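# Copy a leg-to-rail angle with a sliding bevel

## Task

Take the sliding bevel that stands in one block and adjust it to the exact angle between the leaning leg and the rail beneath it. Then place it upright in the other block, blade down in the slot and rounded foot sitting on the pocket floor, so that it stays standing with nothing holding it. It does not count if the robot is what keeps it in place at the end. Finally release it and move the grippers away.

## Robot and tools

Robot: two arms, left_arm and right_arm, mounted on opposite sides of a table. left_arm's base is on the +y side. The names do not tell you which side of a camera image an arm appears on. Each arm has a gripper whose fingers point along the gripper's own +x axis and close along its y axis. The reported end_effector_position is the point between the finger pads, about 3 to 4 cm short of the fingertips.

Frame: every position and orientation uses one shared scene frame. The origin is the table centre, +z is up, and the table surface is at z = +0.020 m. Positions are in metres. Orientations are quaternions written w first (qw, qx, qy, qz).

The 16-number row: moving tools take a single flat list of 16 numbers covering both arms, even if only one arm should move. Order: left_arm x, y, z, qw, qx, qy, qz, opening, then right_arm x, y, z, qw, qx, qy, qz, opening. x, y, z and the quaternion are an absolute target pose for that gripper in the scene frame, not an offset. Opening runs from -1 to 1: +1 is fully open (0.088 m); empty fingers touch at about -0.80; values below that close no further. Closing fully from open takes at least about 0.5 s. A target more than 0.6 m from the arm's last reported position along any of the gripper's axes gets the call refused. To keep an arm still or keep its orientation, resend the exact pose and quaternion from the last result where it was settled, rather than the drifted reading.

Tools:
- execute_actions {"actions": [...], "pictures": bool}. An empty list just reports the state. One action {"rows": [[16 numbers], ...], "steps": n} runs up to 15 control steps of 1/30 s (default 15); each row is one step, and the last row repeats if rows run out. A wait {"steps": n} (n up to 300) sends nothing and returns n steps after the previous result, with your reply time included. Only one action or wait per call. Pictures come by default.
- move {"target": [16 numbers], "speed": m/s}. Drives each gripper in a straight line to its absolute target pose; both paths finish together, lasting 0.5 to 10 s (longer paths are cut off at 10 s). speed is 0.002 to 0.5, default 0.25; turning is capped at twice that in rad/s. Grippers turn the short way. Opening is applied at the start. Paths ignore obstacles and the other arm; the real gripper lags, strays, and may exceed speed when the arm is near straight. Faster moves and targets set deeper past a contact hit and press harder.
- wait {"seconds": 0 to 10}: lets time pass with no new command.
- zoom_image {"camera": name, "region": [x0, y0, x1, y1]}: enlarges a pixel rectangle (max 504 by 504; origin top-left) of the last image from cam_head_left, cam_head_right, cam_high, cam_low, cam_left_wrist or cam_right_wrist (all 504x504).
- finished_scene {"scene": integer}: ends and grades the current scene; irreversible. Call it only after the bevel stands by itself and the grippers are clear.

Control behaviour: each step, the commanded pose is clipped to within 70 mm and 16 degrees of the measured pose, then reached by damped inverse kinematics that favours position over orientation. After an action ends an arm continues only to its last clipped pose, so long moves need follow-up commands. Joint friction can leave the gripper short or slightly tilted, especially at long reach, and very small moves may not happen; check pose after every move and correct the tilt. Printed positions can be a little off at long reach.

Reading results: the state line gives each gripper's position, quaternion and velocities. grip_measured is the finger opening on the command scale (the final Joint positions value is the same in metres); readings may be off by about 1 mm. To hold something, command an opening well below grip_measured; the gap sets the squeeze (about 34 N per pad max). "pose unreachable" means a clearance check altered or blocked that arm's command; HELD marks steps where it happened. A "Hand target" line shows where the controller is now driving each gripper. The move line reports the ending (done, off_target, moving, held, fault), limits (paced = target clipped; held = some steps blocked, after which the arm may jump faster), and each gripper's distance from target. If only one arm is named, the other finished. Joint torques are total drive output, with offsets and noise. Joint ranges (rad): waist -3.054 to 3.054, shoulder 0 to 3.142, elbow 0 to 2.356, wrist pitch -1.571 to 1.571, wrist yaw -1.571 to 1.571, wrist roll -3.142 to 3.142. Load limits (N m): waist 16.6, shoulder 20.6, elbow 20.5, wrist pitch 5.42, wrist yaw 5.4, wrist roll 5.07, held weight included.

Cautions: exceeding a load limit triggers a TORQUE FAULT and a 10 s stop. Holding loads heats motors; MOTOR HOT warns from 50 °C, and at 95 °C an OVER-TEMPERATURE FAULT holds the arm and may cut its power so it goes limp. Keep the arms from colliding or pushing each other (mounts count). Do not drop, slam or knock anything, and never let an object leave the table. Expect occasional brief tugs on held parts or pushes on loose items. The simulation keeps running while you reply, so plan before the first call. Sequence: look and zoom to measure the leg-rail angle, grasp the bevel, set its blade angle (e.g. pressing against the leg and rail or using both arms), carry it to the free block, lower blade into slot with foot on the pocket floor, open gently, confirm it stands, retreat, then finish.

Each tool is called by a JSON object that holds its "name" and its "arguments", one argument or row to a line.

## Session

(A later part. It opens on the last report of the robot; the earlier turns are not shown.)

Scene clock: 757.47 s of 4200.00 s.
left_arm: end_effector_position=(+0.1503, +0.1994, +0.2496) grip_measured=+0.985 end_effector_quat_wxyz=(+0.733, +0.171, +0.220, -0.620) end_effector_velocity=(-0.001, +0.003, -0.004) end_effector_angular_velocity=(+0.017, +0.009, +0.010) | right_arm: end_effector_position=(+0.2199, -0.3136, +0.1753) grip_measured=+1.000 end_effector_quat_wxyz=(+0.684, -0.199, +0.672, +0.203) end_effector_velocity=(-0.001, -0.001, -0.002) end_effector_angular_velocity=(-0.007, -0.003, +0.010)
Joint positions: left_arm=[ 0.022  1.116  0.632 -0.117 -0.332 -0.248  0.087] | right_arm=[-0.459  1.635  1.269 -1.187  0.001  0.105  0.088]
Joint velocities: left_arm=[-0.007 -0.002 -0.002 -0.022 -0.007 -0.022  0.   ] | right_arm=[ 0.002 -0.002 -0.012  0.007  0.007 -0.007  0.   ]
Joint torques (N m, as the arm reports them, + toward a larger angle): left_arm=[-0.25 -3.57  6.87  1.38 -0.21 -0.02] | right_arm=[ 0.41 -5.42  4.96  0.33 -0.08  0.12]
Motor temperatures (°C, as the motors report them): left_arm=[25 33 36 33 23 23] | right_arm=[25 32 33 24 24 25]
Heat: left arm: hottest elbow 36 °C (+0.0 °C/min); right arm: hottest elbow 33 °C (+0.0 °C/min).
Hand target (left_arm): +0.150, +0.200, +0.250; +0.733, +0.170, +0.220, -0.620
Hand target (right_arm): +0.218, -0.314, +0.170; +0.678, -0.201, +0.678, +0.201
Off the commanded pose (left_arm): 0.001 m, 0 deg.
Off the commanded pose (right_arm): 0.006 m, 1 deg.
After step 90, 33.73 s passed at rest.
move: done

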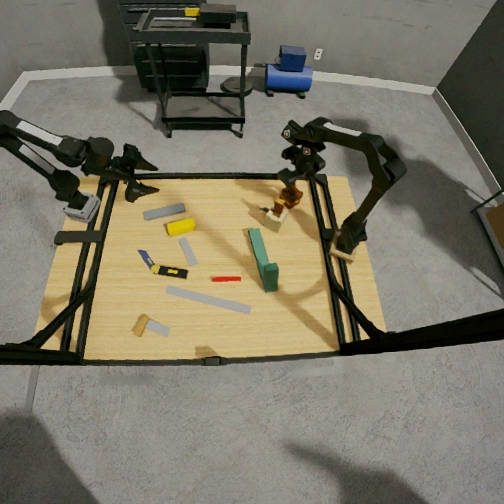

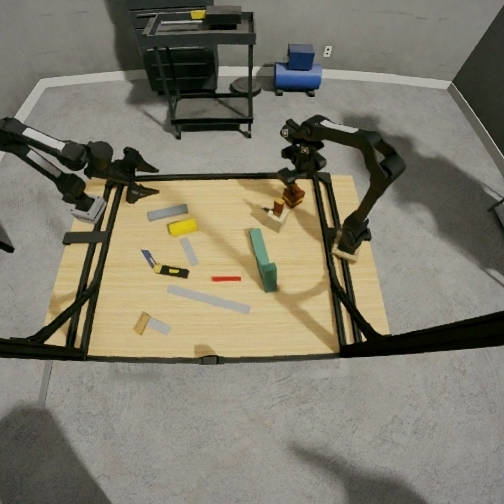

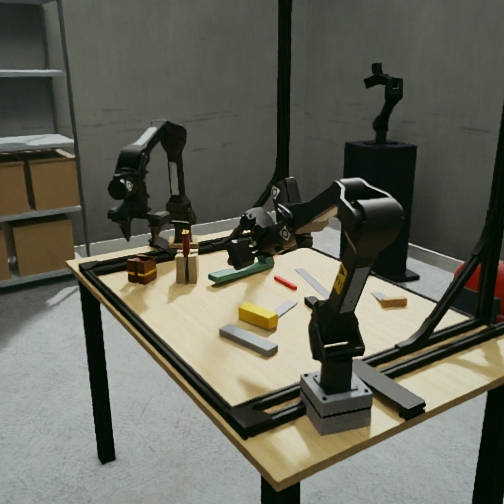

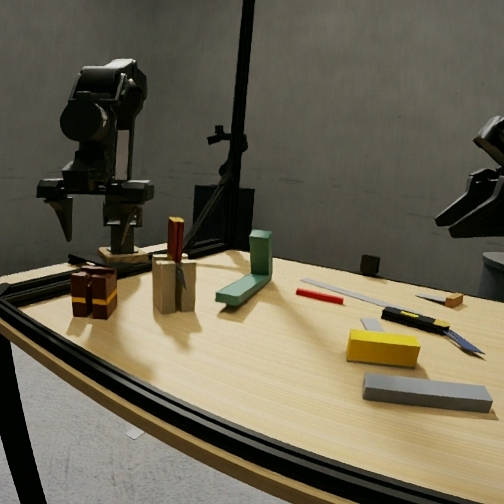

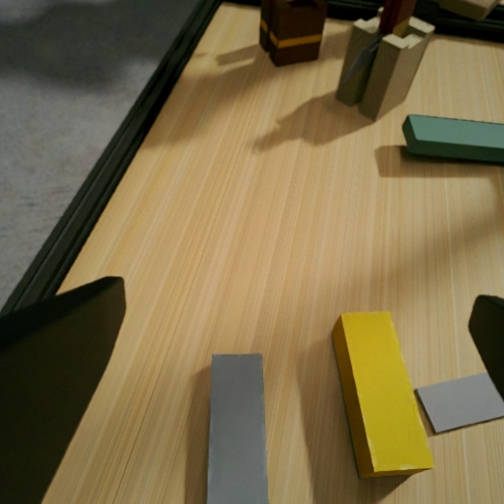

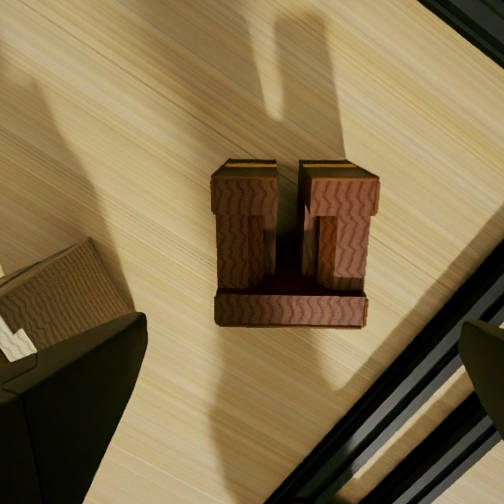

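{"name": "move", "arguments": {
  "target": [0.15,0.2,0.25,0.733,0.17,0.22,-0.62,1, 0.2165,-0.3135,0.07,0.68,-0.196,0.68,0.196,1.0],
  "speed": 0.08
}}

Scene clock: 764.60 s of 4200.00 s.
left_arm: end_effector_position=(+0.1501, +0.1994, +0.2496) grip_measured=+0.985 end_effector_quat_wxyz=(+0.733, +0.171, +0.220, -0.620) end_effector_velocity=(+0.001, +0.002, -0.001) end_effector_angular_velocity=(+0.003, +0.013, +0.015) | right_arm: end_effector_position=(+0.2195, -0.3127, +0.0752) grip_measured=+1.000 end_effector_quat_wxyz=(+0.685, -0.194, +0.674, +0.198) end_effector_velocity=(-0.002, -0.001, +0.000) end_effector_angular_velocity=(+0.001, +0.010, +0.005)
Joint positions: left_arm=[ 0.022  1.116  0.632 -0.117 -0.332 -0.248  0.087] | right_arm=[-0.456  1.761  0.991 -0.783  0.001  0.122  0.088]
Joint velocities: left_arm=[-0.002 -0.002 -0.002 -0.007 -0.007 -0.022  0.   ] | right_arm=[-0.002 -0.002 -0.002 -0.007 -0.007 -0.007  0.   ]
Joint torques (N m, as the arm reports them, + toward a larger angle): left_arm=[-0.24 -3.57  6.91  1.39 -0.21 -0.03] | right_arm=[ 0.33 -5.43  4.3   0.32 -0.07  0.13]
Motor temperatures (°C, as the motors report them): left_arm=[25 33 37 33 23 23] | right_arm=[25 32 33 24 24 25]
Heat: left arm: hottest elbow 37 °C (+1.0 °C/min); right arm: hottest elbow 33 °C (+0.0 °C/min).
Hand target (left_arm): +0.150, +0.200, +0.250; +0.733, +0.170, +0.220, -0.620
Hand target (right_arm): +0.216, -0.314, +0.070; +0.679, -0.196, +0.679, +0.196
Off the commanded pose (left_arm): 0.001 m, 0 deg.
Off the commanded pose (right_arm): 0.006 m, 1 deg.
After step 90, 2.43 s passed at rest.
move: done

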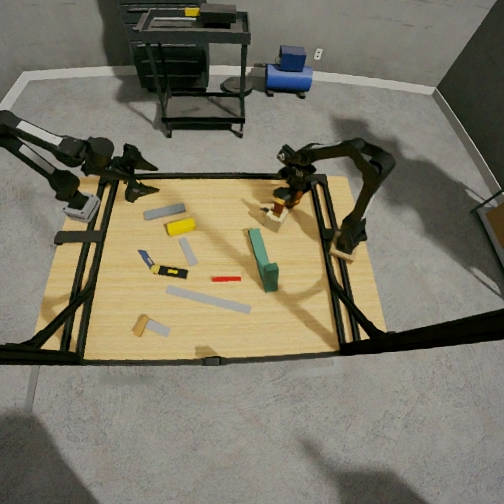

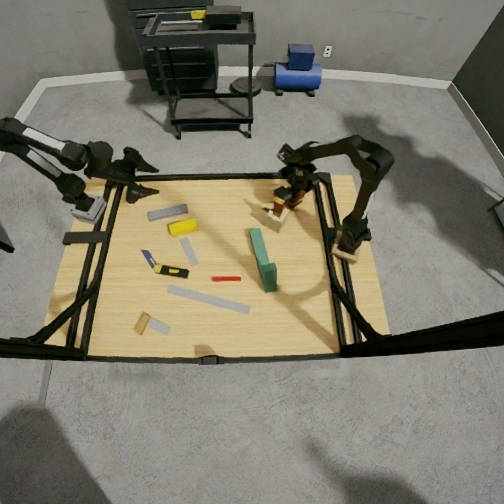

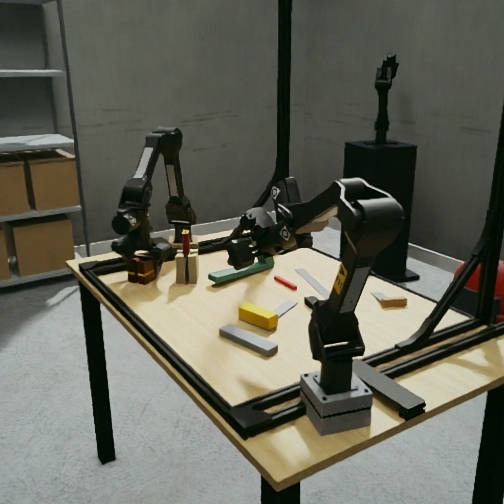

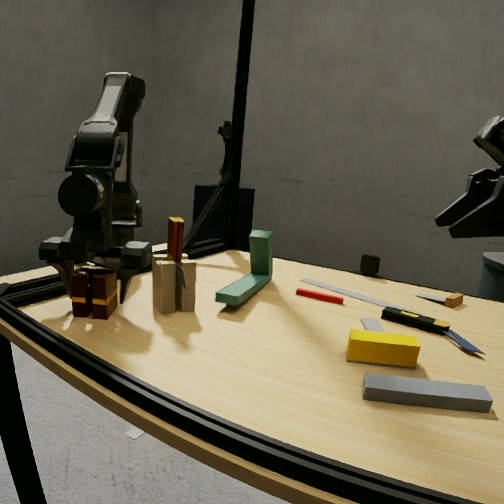

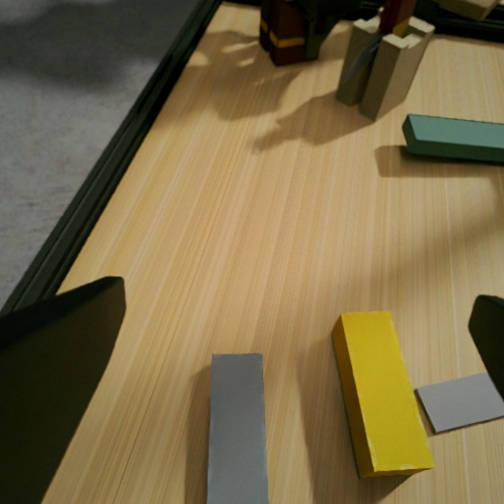

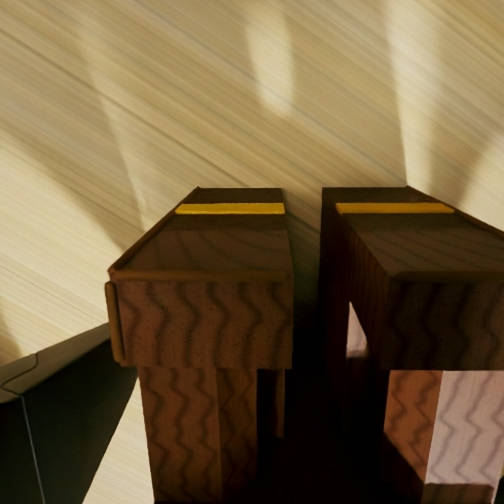

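{"name": "execute_actions", "arguments": {
  "actions": [
    {"rows":[[0.15,0.2,0.25,0.733,0.17,0.22,-0.62,1, 0.2165,-0.3135,0.07,0.68,-0.196,0.68,0.196,0.85],[0.15,0.2,0.25,0.733,0.17,0.22,-0.62,1, 0.2165,-0.3135,0.07,0.68,-0.196,0.68,0.196,0.8],[0.15,0.2,0.25,0.733,0.17,0.22,-0.62,1, 0.2165,-0.3135,0.07,0.68,-0.196,0.68,0.196,0.75],[0.15,0.2,0.25,0.733,0.17,0.22,-0.62,1, 0.2165,-0.3135,0.07,0.68,-0.196,0.68,0.196,0.7],[0.15,0.2,0.25,0.733,0.17,0.22,-0.62,1, 0.2165,-0.3135,0.07,0.68,-0.196,0.68,0.196,0.65],[0.15,0.2,0.25,0.733,0.17,0.22,-0.62,1, 0.2165,-0.3135,0.07,0.68,-0.196,0.68,0.196,0.6],[0.15,0.2,0.25,0.733,0.17,0.22,-0.62,1, 0.2165,-0.3135,0.07,0.68,-0.196,0.68,0.196,0.55],[0.15,0.2,0.25,0.733,0.17,0.22,-0.62,1, 0.2165,-0.3135,0.07,0.68,-0.196,0.68,0.196,0.5],[0.15,0.2,0.25,0.733,0.17,0.22,-0.62,1, 0.2165,-0.3135,0.07,0.68,-0.196,0.68,0.196,0.45],[0.15,0.2,0.25,0.733,0.17,0.22,-0.62,1, 0.2165,-0.3135,0.07,0.68,-0.196,0.68,0.196,0.4],[0.15,0.2,0.25,0.733,0.17,0.22,-0.62,1, 0.2165,-0.3135,0.07,0.68,-0.196,0.68,0.196,0.35],[0.15,0.2,0.25,0.733,0.17,0.22,-0.62,1, 0.2165,-0.3135,0.07,0.68,-0.196,0.68,0.196,0.3]],"steps":15}
  ],
  "pictures": false
}}

Scene clock: 781.50 s of 4200.00 s.
left_arm: end_effector_position=(+0.1501, +0.1995, +0.2496) grip_measured=+0.985 end_effector_quat_wxyz=(+0.733, +0.171, +0.220, -0.620) end_effector_velocity=(+0.001, +0.004, -0.006) end_effector_angular_velocity=(+0.024, -0.004, +0.008) | right_arm: end_effector_position=(+0.2196, -0.3127, +0.0747) grip_measured=+0.449 end_effector_quat_wxyz=(+0.685, -0.194, +0.674, +0.197) end_effector_velocity=(-0.006, -0.001, +0.000) end_effector_angular_velocity=(+0.003, +0.031, -0.009)
Joint positions: left_arm=[ 0.022  1.116  0.632 -0.117 -0.332 -0.248  0.087] | right_arm=[-0.456  1.763  0.99  -0.781  0.002  0.123  0.061]
Joint velocities: left_arm=[-0.002 -0.002 -0.007 -0.022 -0.007 -0.007  0.   ] | right_arm=[-0.002 -0.002 -0.002 -0.022 -0.022  0.007 -0.   ]
Joint torques (N m, as the arm reports them, + toward a larger angle): left_arm=[-0.21 -3.57  6.93  1.38 -0.21 -0.03] | right_arm=[ 0.29 -5.47  4.59  0.28 -0.09  0.1 ]
Motor temperatures (°C, as the motors report them): left_arm=[25 33 37 33 23 23] | right_arm=[25 32 31 24 24 25]
Heat: left arm: hottest elbow 37 °C (+1.0 °C/min); right arm: hottest shoulder 32 °C (-1.0 °C/min).
Hand target (left_arm): +0.150, +0.200, +0.250; +0.733, +0.170, +0.220, -0.620
Hand target (right_arm): +0.217, -0.314, +0.070; +0.680, -0.196, +0.679, +0.196
Off the commanded pose (left_arm): 0.001 m, 0 deg.
Off the commanded pose (right_arm): 0.006 m, 1 deg.
Steps of this call (steps 1 to 90: nothing new was sent; then 13.40 s passed at rest; steps 91 to 105: all 15 steps of this action). Readings (end_effector_position):
91: left_arm (+0.1501, +0.1995, +0.2496) | right_arm (+0.2196, -0.3127, +0.0749)
92: left_arm (+0.1501, +0.1995, +0.2496) | right_arm (+0.2196, -0.3127, +0.0749)
94: left_arm (+0.1501, +0.1995, +0.2496) | right_arm (+0.2196, -0.3127, +0.0748)
98: left_arm (+0.1501, +0.1995, +0.2496) | right_arm (+0.2195, -0.3127, +0.0747)
105: the state above

{"name": "move", "arguments": {
  "target": [0.15,0.2,0.25,0.733,0.17,0.22,-0.62,1, 0.2165,-0.3135,0.10,0.68,-0.196,0.68,0.196,0.22],
  "speed": 0.04
}}

Scene clock: 786.17 s of 4200.00 s.
left_arm: end_effector_position=(+0.1502, +0.1996, +0.2495) grip_measured=+0.985 end_effector_quat_wxyz=(+0.733, +0.171, +0.220, -0.620) end_effector_velocity=(+0.001, +0.002, -0.001) end_effector_angular_velocity=(+0.007, -0.012, -0.000) | right_arm: end_effector_position=(+0.2186, -0.3130, +0.0815) grip_measured=+0.448 end_effector_quat_wxyz=(+0.675, -0.199, +0.683, +0.195) end_effector_velocity=(-0.001, -0.000, +0.001) end_effector_angular_velocity=(+0.004, +0.007, +0.005)
Joint positions: left_arm=[ 0.022  1.116  0.631 -0.117 -0.332 -0.248  0.087] | right_arm=[-0.455  1.769  1.029 -0.844  0.001  0.121  0.061]
Joint velocities: left_arm=[-0.002 -0.002 -0.002 -0.007 -0.007  0.007 -0.   ] | right_arm=[-0.002 -0.002  0.002 -0.007 -0.007 -0.007  0.   ]
Joint torques (N m, as the arm reports them, + toward a larger angle): left_arm=[-0.21 -3.53  6.94  1.41 -0.21 -0.03] | right_arm=[  0.26 -12.77   7.77  -3.37  -0.04   0.15]
Motor temperatures (°C, as the motors report them): left_arm=[25 33 37 33 23 23] | right_arm=[25 32 31 24 24 25]
Heat: left arm: hottest elbow 37 °C (+1.0 °C/min); right arm: hottest shoulder 32 °C (+0.0 °C/min).
Hand target (left_arm): +0.150, +0.200, +0.250; +0.733, +0.170, +0.220, -0.620
Hand target (right_arm): +0.217, -0.313, +0.099; +0.680, -0.196, +0.679, +0.196
Off the commanded pose (left_arm): 0.001 m, 0 deg.
Off the commanded pose (right_arm): 0.019 m, 1 deg.
After step 90, 0.80 s passed at rest.
move: off_target (right_arm)

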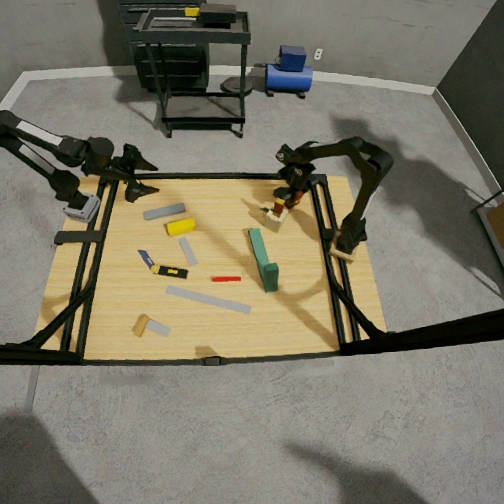

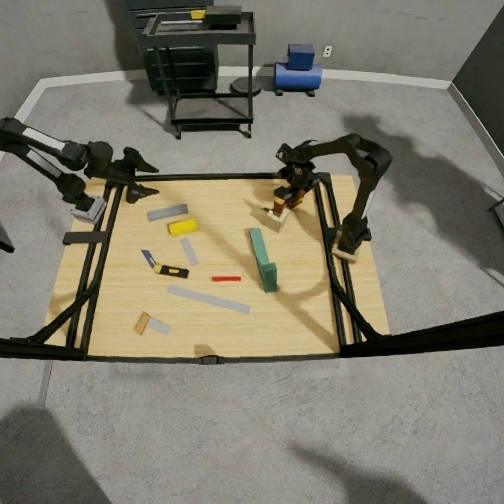

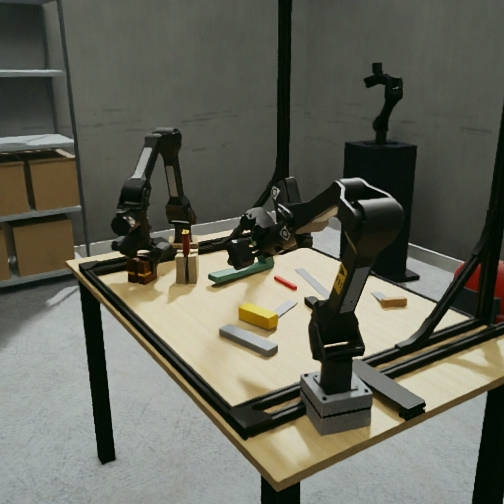

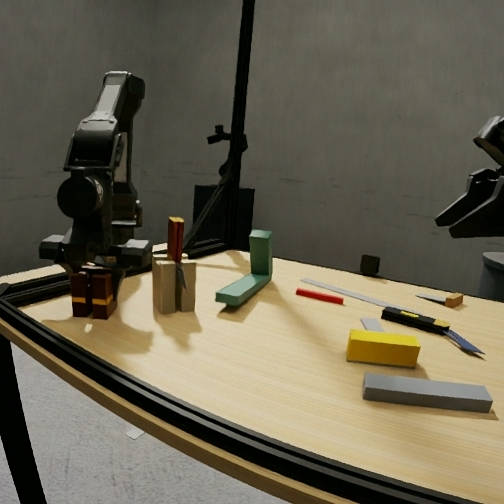

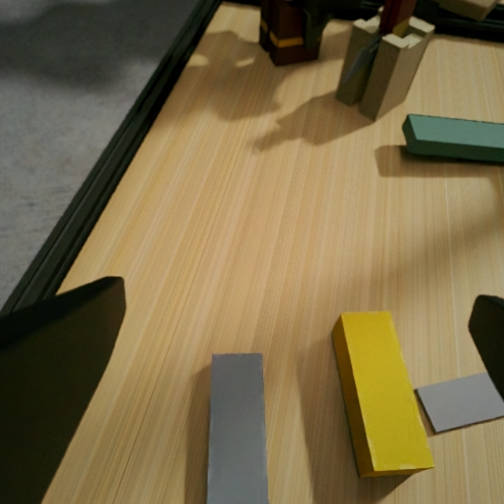

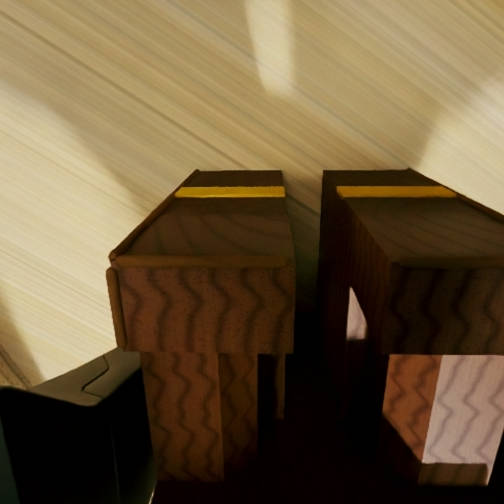

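{"name": "move", "arguments": {
  "target": [0.15,0.2,0.25,0.733,0.17,0.22,-0.62,1, 0.2186,-0.313,0.0815,0.68,-0.196,0.68,0.196,1.0],
  "speed": 0.05
}}

{"name": "move", "arguments": {
  "target": [0.15,0.2,0.25,0.733,0.17,0.22,-0.62,1, 0.218,-0.313,0.20,0.68,-0.196,0.68,0.196,1.0],
  "speed": 0.15
}}

Scene clock: 794.47 s of 4200.00 s.
left_arm: end_effector_position=(+0.1502, +0.1996, +0.2495) grip_measured=+0.985 end_effector_quat_wxyz=(+0.733, +0.171, +0.220, -0.620) end_effector_velocity=(-0.001, +0.002, +0.000) end_effector_angular_velocity=(+0.000, +0.002, +0.003) | right_arm: end_effector_position=(+0.2196, -0.3115, +0.0812) grip_measured=+1.000 end_effector_quat_wxyz=(+0.678, -0.196, +0.680, +0.197) end_effector_velocity=(+0.001, -0.002, -0.001) end_effector_angular_velocity=(-0.004, -0.007, +0.005)
Joint positions: left_arm=[ 0.022  1.116  0.631 -0.117 -0.332 -0.248  0.087] | right_arm=[-0.455  1.767  1.026 -0.832 -0.002  0.121  0.088]
Joint velocities: left_arm=[-0.007 -0.007 -0.002 -0.007 -0.007 -0.007 -0.   ] | right_arm=[-0.002 -0.002 -0.007  0.007  0.007 -0.007  0.   ]
Joint torques (N m, as the arm reports them, + toward a larger angle): left_arm=[-0.21 -3.53  6.98  1.4  -0.21 -0.03] | right_arm=[-0.03 -8.03  4.39  0.29  0.07  0.07]
Motor temperatures (°C, as the motors report them): left_arm=[25 33 37 33 23 23] | right_arm=[25 36 32 31 24 25]
Heat: left arm: hottest elbow 37 °C (+1.0 °C/min); right arm: hottest shoulder 36 °C (+4.0 °C/min).
Hand target (left_arm): +0.150, +0.200, +0.250; +0.733, +0.170, +0.220, -0.620
Hand target (right_arm): +0.219, -0.313, +0.082; +0.679, -0.196, +0.679, +0.196
Off the commanded pose (left_arm): 0.001 m, 0 deg.
Off the commanded pose (right_arm): 0.002 m, 0 deg.
After step 90, 4.60 s passed at rest.
move: done

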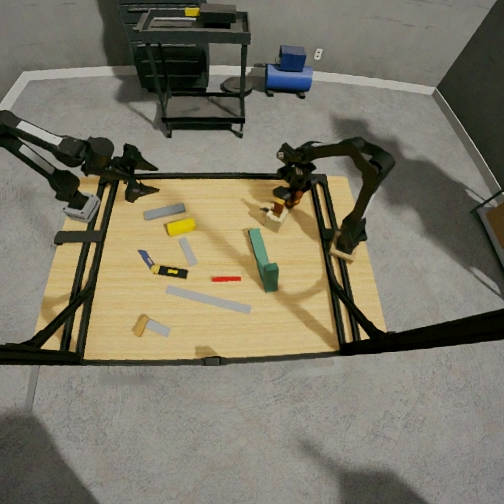

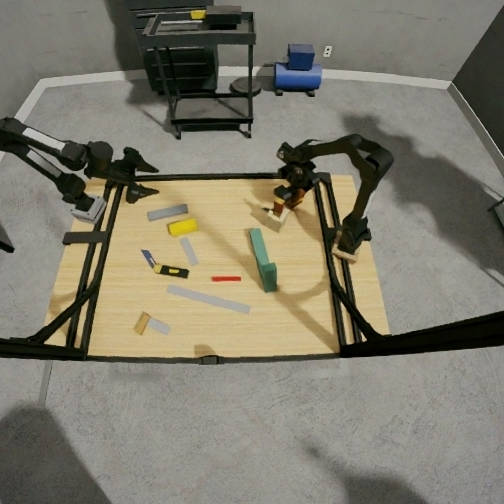

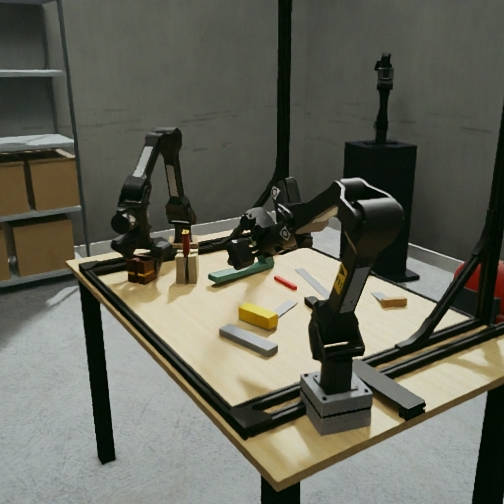

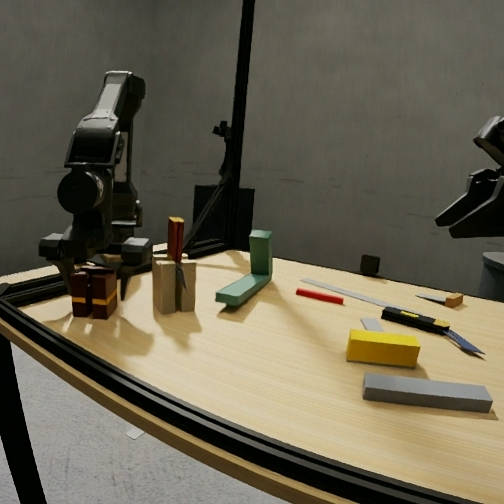

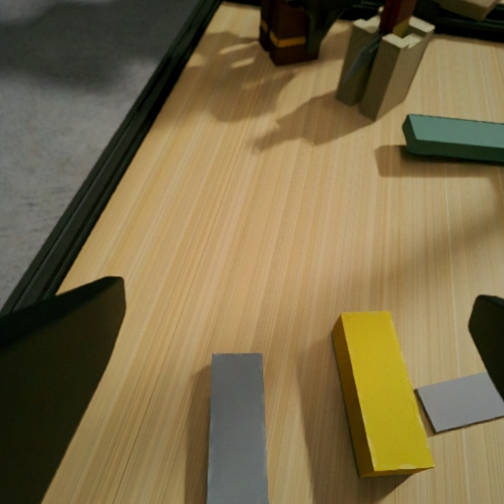

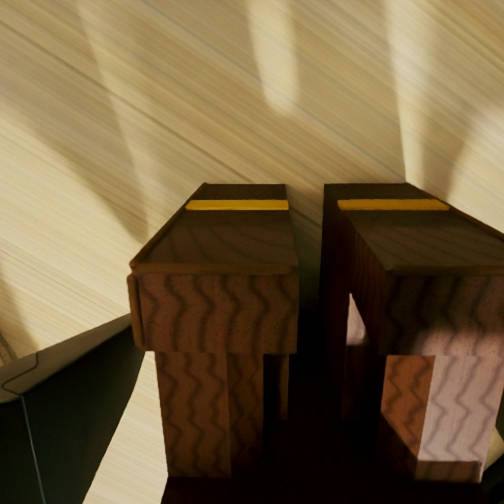

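Scene clock: 795.73 s of 4200.00 s.
left_arm: end_effector_position=(+0.1502, +0.1996, +0.2495) grip_measured=+0.985 end_effector_quat_wxyz=(+0.733, +0.171, +0.220, -0.620) end_effector_velocity=(+0.001, +0.003, -0.004) end_effector_angular_velocity=(+0.019, -0.003, +0.008) | right_arm: end_effector_position=(+0.2168, -0.3138, +0.1947) grip_measured=+1.000 end_effector_quat_wxyz=(+0.673, -0.198, +0.685, +0.195) end_effector_velocity=(-0.002, -0.001, +0.004) end_effector_angular_velocity=(+0.001, +0.010, -0.010)
Joint positions: left_arm=[ 0.022  1.116  0.631 -0.117 -0.332 -0.248  0.087] | right_arm=[-0.455  1.648  1.36  -1.3   -0.002  0.121  0.088]
Joint velocities: left_arm=[-0.002 -0.002 -0.002 -0.022 -0.007 -0.007  0.   ] | right_arm=[-0.002 -0.002  0.012 -0.022 -0.007  0.007  0.   ]
Joint torques (N m, as the arm reports them, + toward a larger angle): left_arm=[-0.21 -3.55  6.98  1.41 -0.21 -0.03] | right_arm=[ 0.07 -7.72  7.75 -0.05  0.08  0.12]
Motor temperatures (°C, as the motors report them): left_arm=[25 33 37 33 23 23] | right_arm=[25 36 32 31 24 25]
Heat: left arm: hottest elbow 37 °C (+1.0 °C/min); right arm: hottest shoulder 36 °C (+4.0 °C/min).
Hand target (left_arm): +0.150, +0.200, +0.250; +0.733, +0.170, +0.220, -0.620
Hand target (right_arm): +0.218, -0.313, +0.200; +0.679, -0.196, +0.680, +0.196
Off the commanded pose (left_arm): 0.001 m, 0 deg.
Off the commanded pose (right_arm): 0.005 m, 1 deg.
move: done

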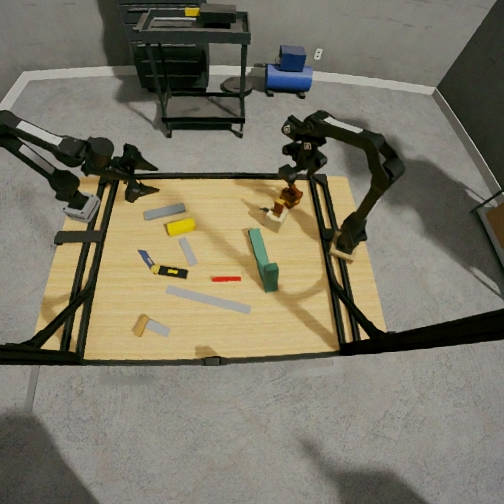

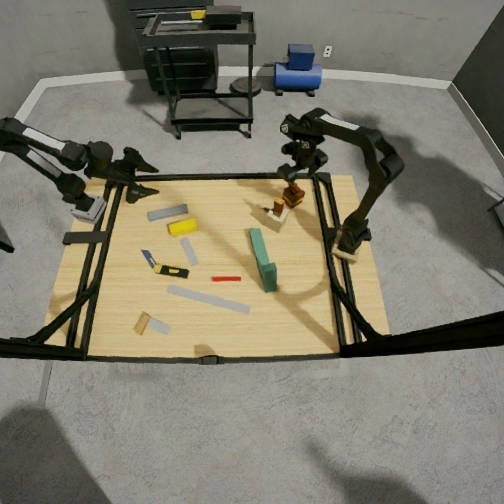

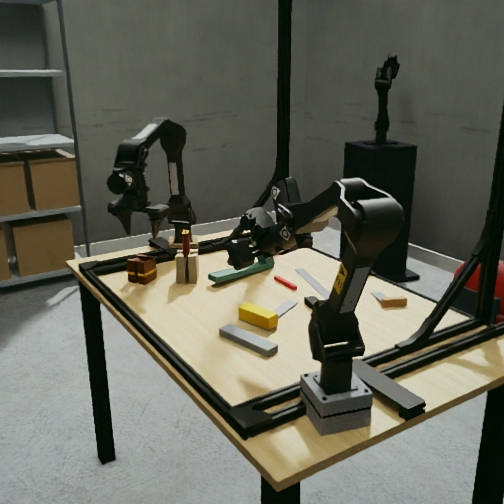

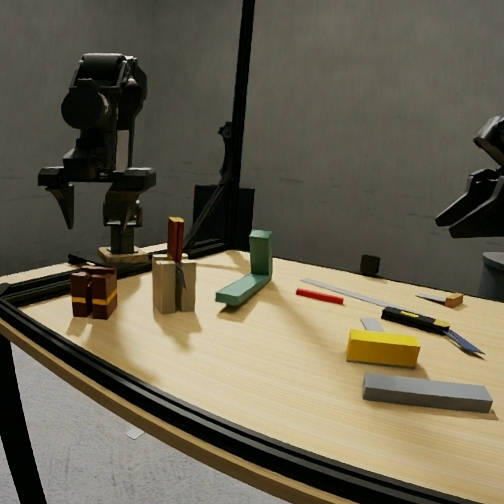

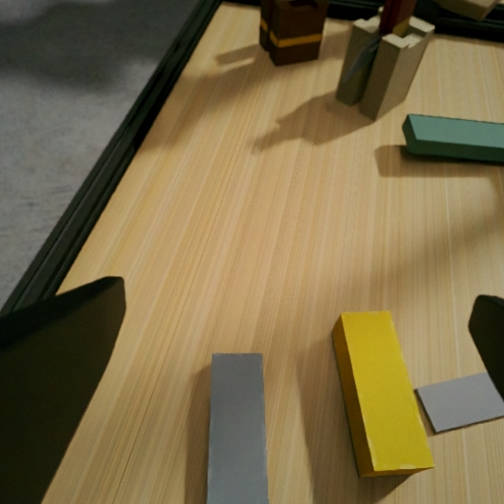

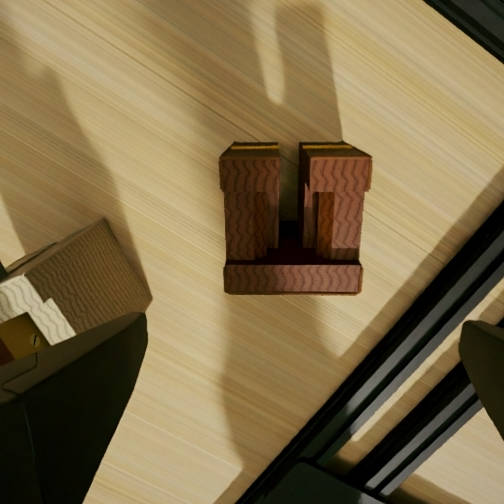

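{"name": "move", "arguments": {
  "target": [-0.12,0.08,0.14,0.767,0.056,0.067,-0.636,1, 0.106,-0.235,0.235,0.624,-0.332,0.624,0.332,0.3],
  "speed": 0.2
}}

Scene clock: 900.70 s of 4200.00 s.
left_arm: end_effector_position=(-0.1188, +0.0826, +0.1431) grip_measured=+0.985 end_effector_quat_wxyz=(+0.766, +0.055, +0.066, -0.637) end_effector_velocity=(+0.001, +0.002, -0.008) end_effector_angular_velocity=(+0.012, -0.011, +0.006) | right_arm: end_effector_position=(+0.1048, -0.2369, +0.2349) grip_measured=+0.300 end_effector_quat_wxyz=(+0.625, -0.330, +0.624, +0.334) end_effector_velocity=(-0.001, -0.001, +0.001) end_effector_angular_velocity=(+0.001, +0.008, +0.005)
Joint positions: left_arm=[-0.571  2.357  1.272  0.765 -0.991 -0.27   0.087] | right_arm=[ 0.025  1.612  1.481 -1.436 -0.002  0.187  0.054]
Joint velocities: left_arm=[-0.002  0.012 -0.002 -0.007 -0.007 -0.007 -0.   ] | right_arm=[-0.002 -0.002  0.002 -0.007 -0.007 -0.007 -0.   ]
Joint torques (N m, as the arm reports them, + toward a larger angle): left_arm=[-0.14 -8.85  6.15  1.58 -0.3   0.19] | right_arm=[ 0.38 -5.25  7.66 -0.02  0.06  0.11]
Motor temperatures (°C, as the motors report them): left_arm=[25 32 37 34 23 23] | right_arm=[25 36 35 24 24 25]
Heat: left arm: hottest elbow 37 °C (+0.0 °C/min); right arm: hottest shoulder 36 °C (+0.0 °C/min).
Hand target (left_arm): -0.120, +0.082, +0.141; +0.766, +0.057, +0.064, -0.637
Hand target (right_arm): +0.105, -0.234, +0.235; +0.625, -0.331, +0.623, +0.333
Off the commanded pose (left_arm): 0.004 m, 0 deg.
Off the commanded pose (right_arm): 0.002 m, 0 deg.
After step 90, 99.80 s passed at rest.
move: done

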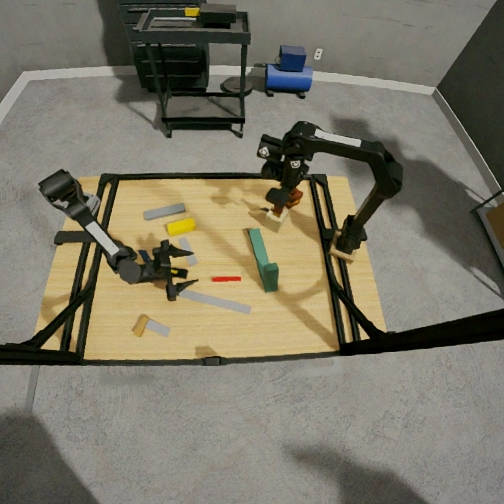

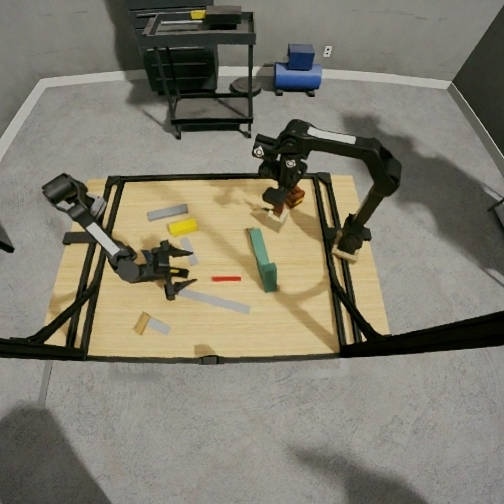

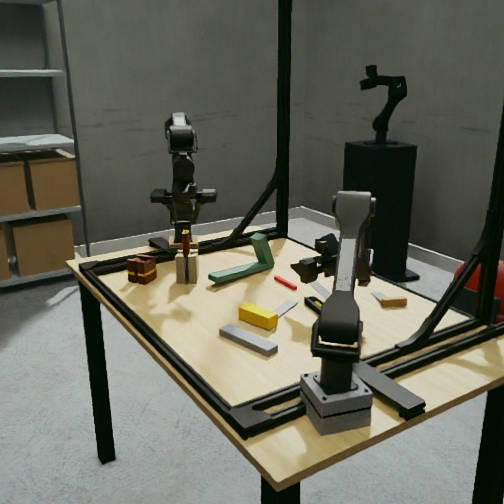

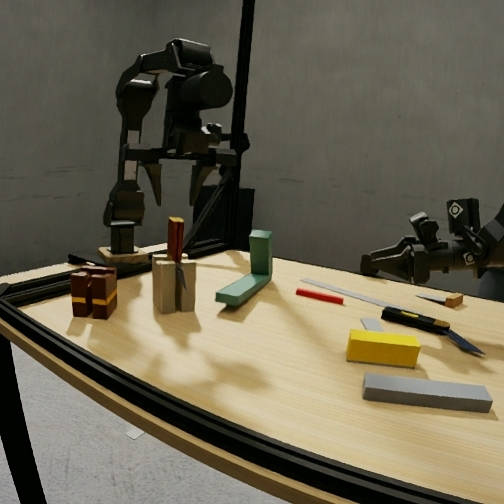

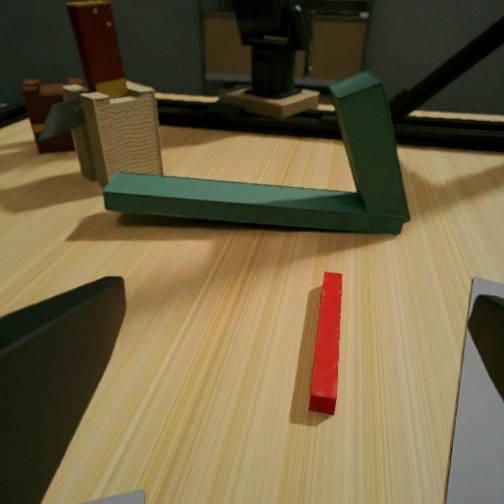

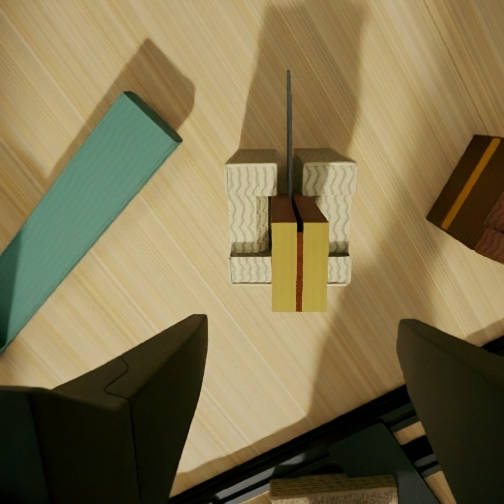

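{"name": "zoom_image", "arguments": {
  "camera": "cam_left_wrist",
  "region": [260,60,440,250]
}}

Region (260, 60, 440, 250) of cam_left_wrist's 504x504 image, scaled by 2.653, with more detail than that image has; it fills the left 477 columns of this view, and the rest is white.

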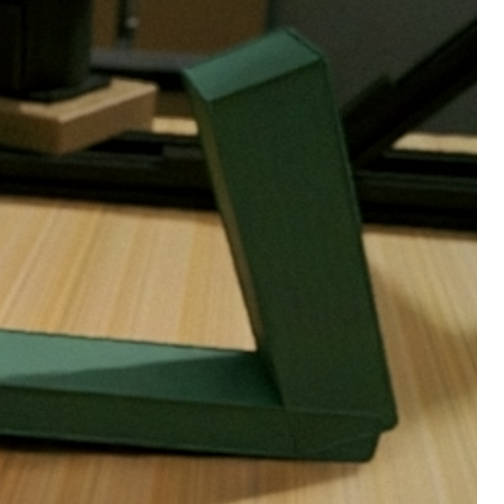

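{"name": "zoom_image", "arguments": {
  "camera": "cam_low",
  "region": [344,180,504,310]
}}

{"name": "zoom_image", "arguments": {
  "camera": "cam_low",
  "region": [60,130,300,330]
}}

Region (344, 180, 504, 310) of cam_low's 504x504 image, scaled by 3.150, with more detail than that image has; it fills the top 410 rows of this view, and the rest is white.

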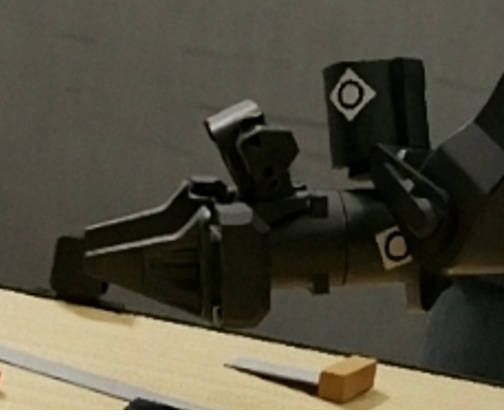

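Region (60, 130, 300, 330) of cam_low's 504x504 image, scaled by 2.100, with more detail than that image has.

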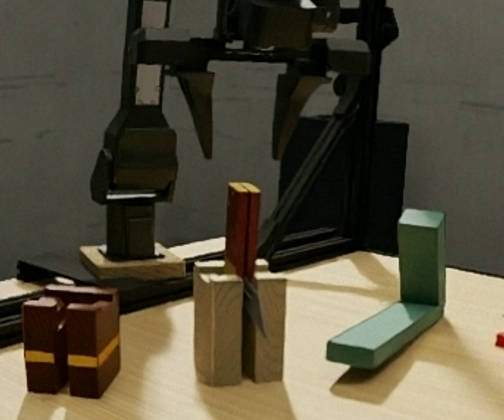

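{"name": "move", "arguments": {
  "target": [-0.12,0.08,0.14,0.767,0.056,0.067,-0.636,1, 0.1135,-0.2255,0.207,0.5675,-0.3596,0.6763,0.3018,0.3],
  "speed": 0.1
}}

Scene clock: 1021.90 s of 4200.00 s.
left_arm: end_effector_position=(-0.1198, +0.0816, +0.1428) grip_measured=+0.985 end_effector_quat_wxyz=(+0.766, +0.055, +0.066, -0.637) end_effector_velocity=(-0.002, +0.001, +0.001) end_effector_angular_velocity=(-0.005, +0.014, -0.008) | right_arm: end_effector_position=(+0.1117, -0.2277, +0.2072) grip_measured=+0.300 end_effector_quat_wxyz=(+0.569, -0.361, +0.674, +0.302) end_effector_velocity=(-0.002, +0.001, +0.006) end_effector_angular_velocity=(+0.012, +0.020, +0.001)
Joint positions: left_arm=[-0.571  2.361  1.28   0.762 -0.991 -0.269  0.087] | right_arm=[ 0.004  1.792  1.564 -1.511 -0.025  0.163  0.054]
Joint velocities: left_arm=[-0.002 -0.002 -0.002  0.007  0.007 -0.007 -0.   ] | right_arm=[-0.002 -0.002  0.022 -0.022 -0.022 -0.007 -0.   ]
Joint torques (N m, as the arm reports them, + toward a larger angle): left_arm=[ 0.14 -8.97  6.21  1.19 -0.22 -0.08] | right_arm=[-0.3  -6.08  7.25 -0.25 -0.14 -0.1 ]
Motor temperatures (°C, as the motors report them): left_arm=[25 42 36 36 23 23] | right_arm=[25 33 36 23 24 25]
Heat: left arm: hottest shoulder 42 °C (+2.0 °C/min); right arm: hottest elbow 36 °C (+1.0 °C/min).
Hand target (left_arm): -0.120, +0.080, +0.140; +0.767, +0.056, +0.067, -0.636
Hand target (right_arm): +0.113, -0.226, +0.206; +0.567, -0.360, +0.676, +0.302
Off the commanded pose (left_arm): 0.003 m, 0 deg.
Off the commanded pose (right_arm): 0.003 m, 0 deg.
After step 90, 117.00 s passed at rest.
move: done

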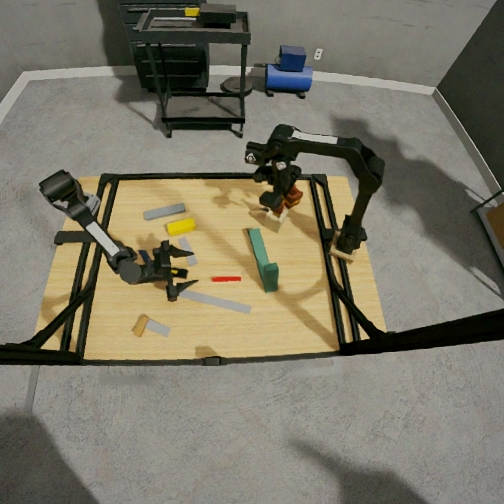

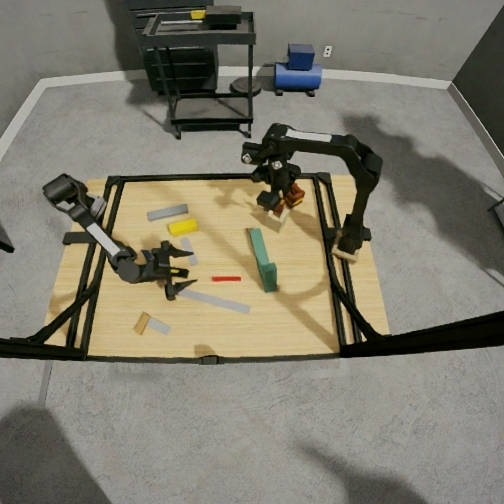

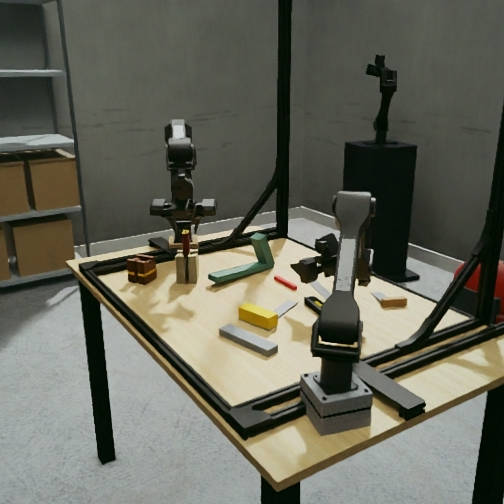

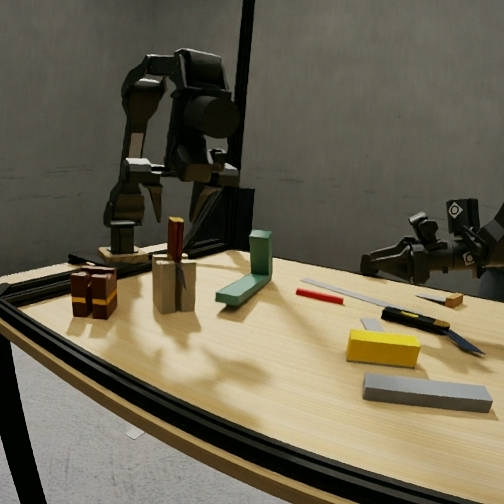

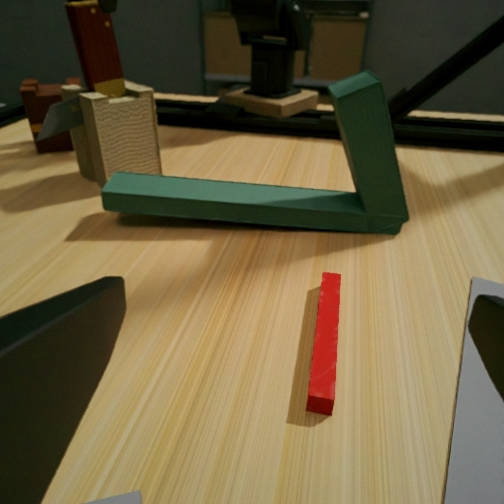

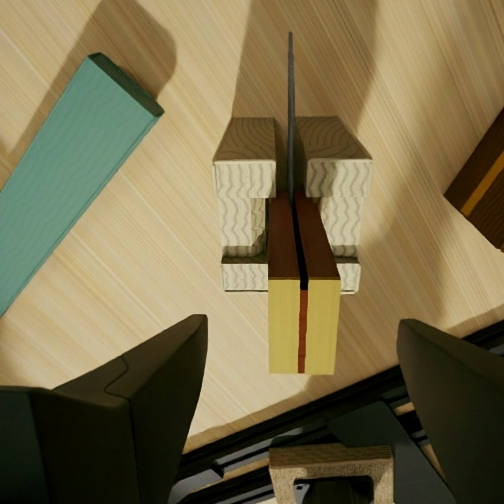

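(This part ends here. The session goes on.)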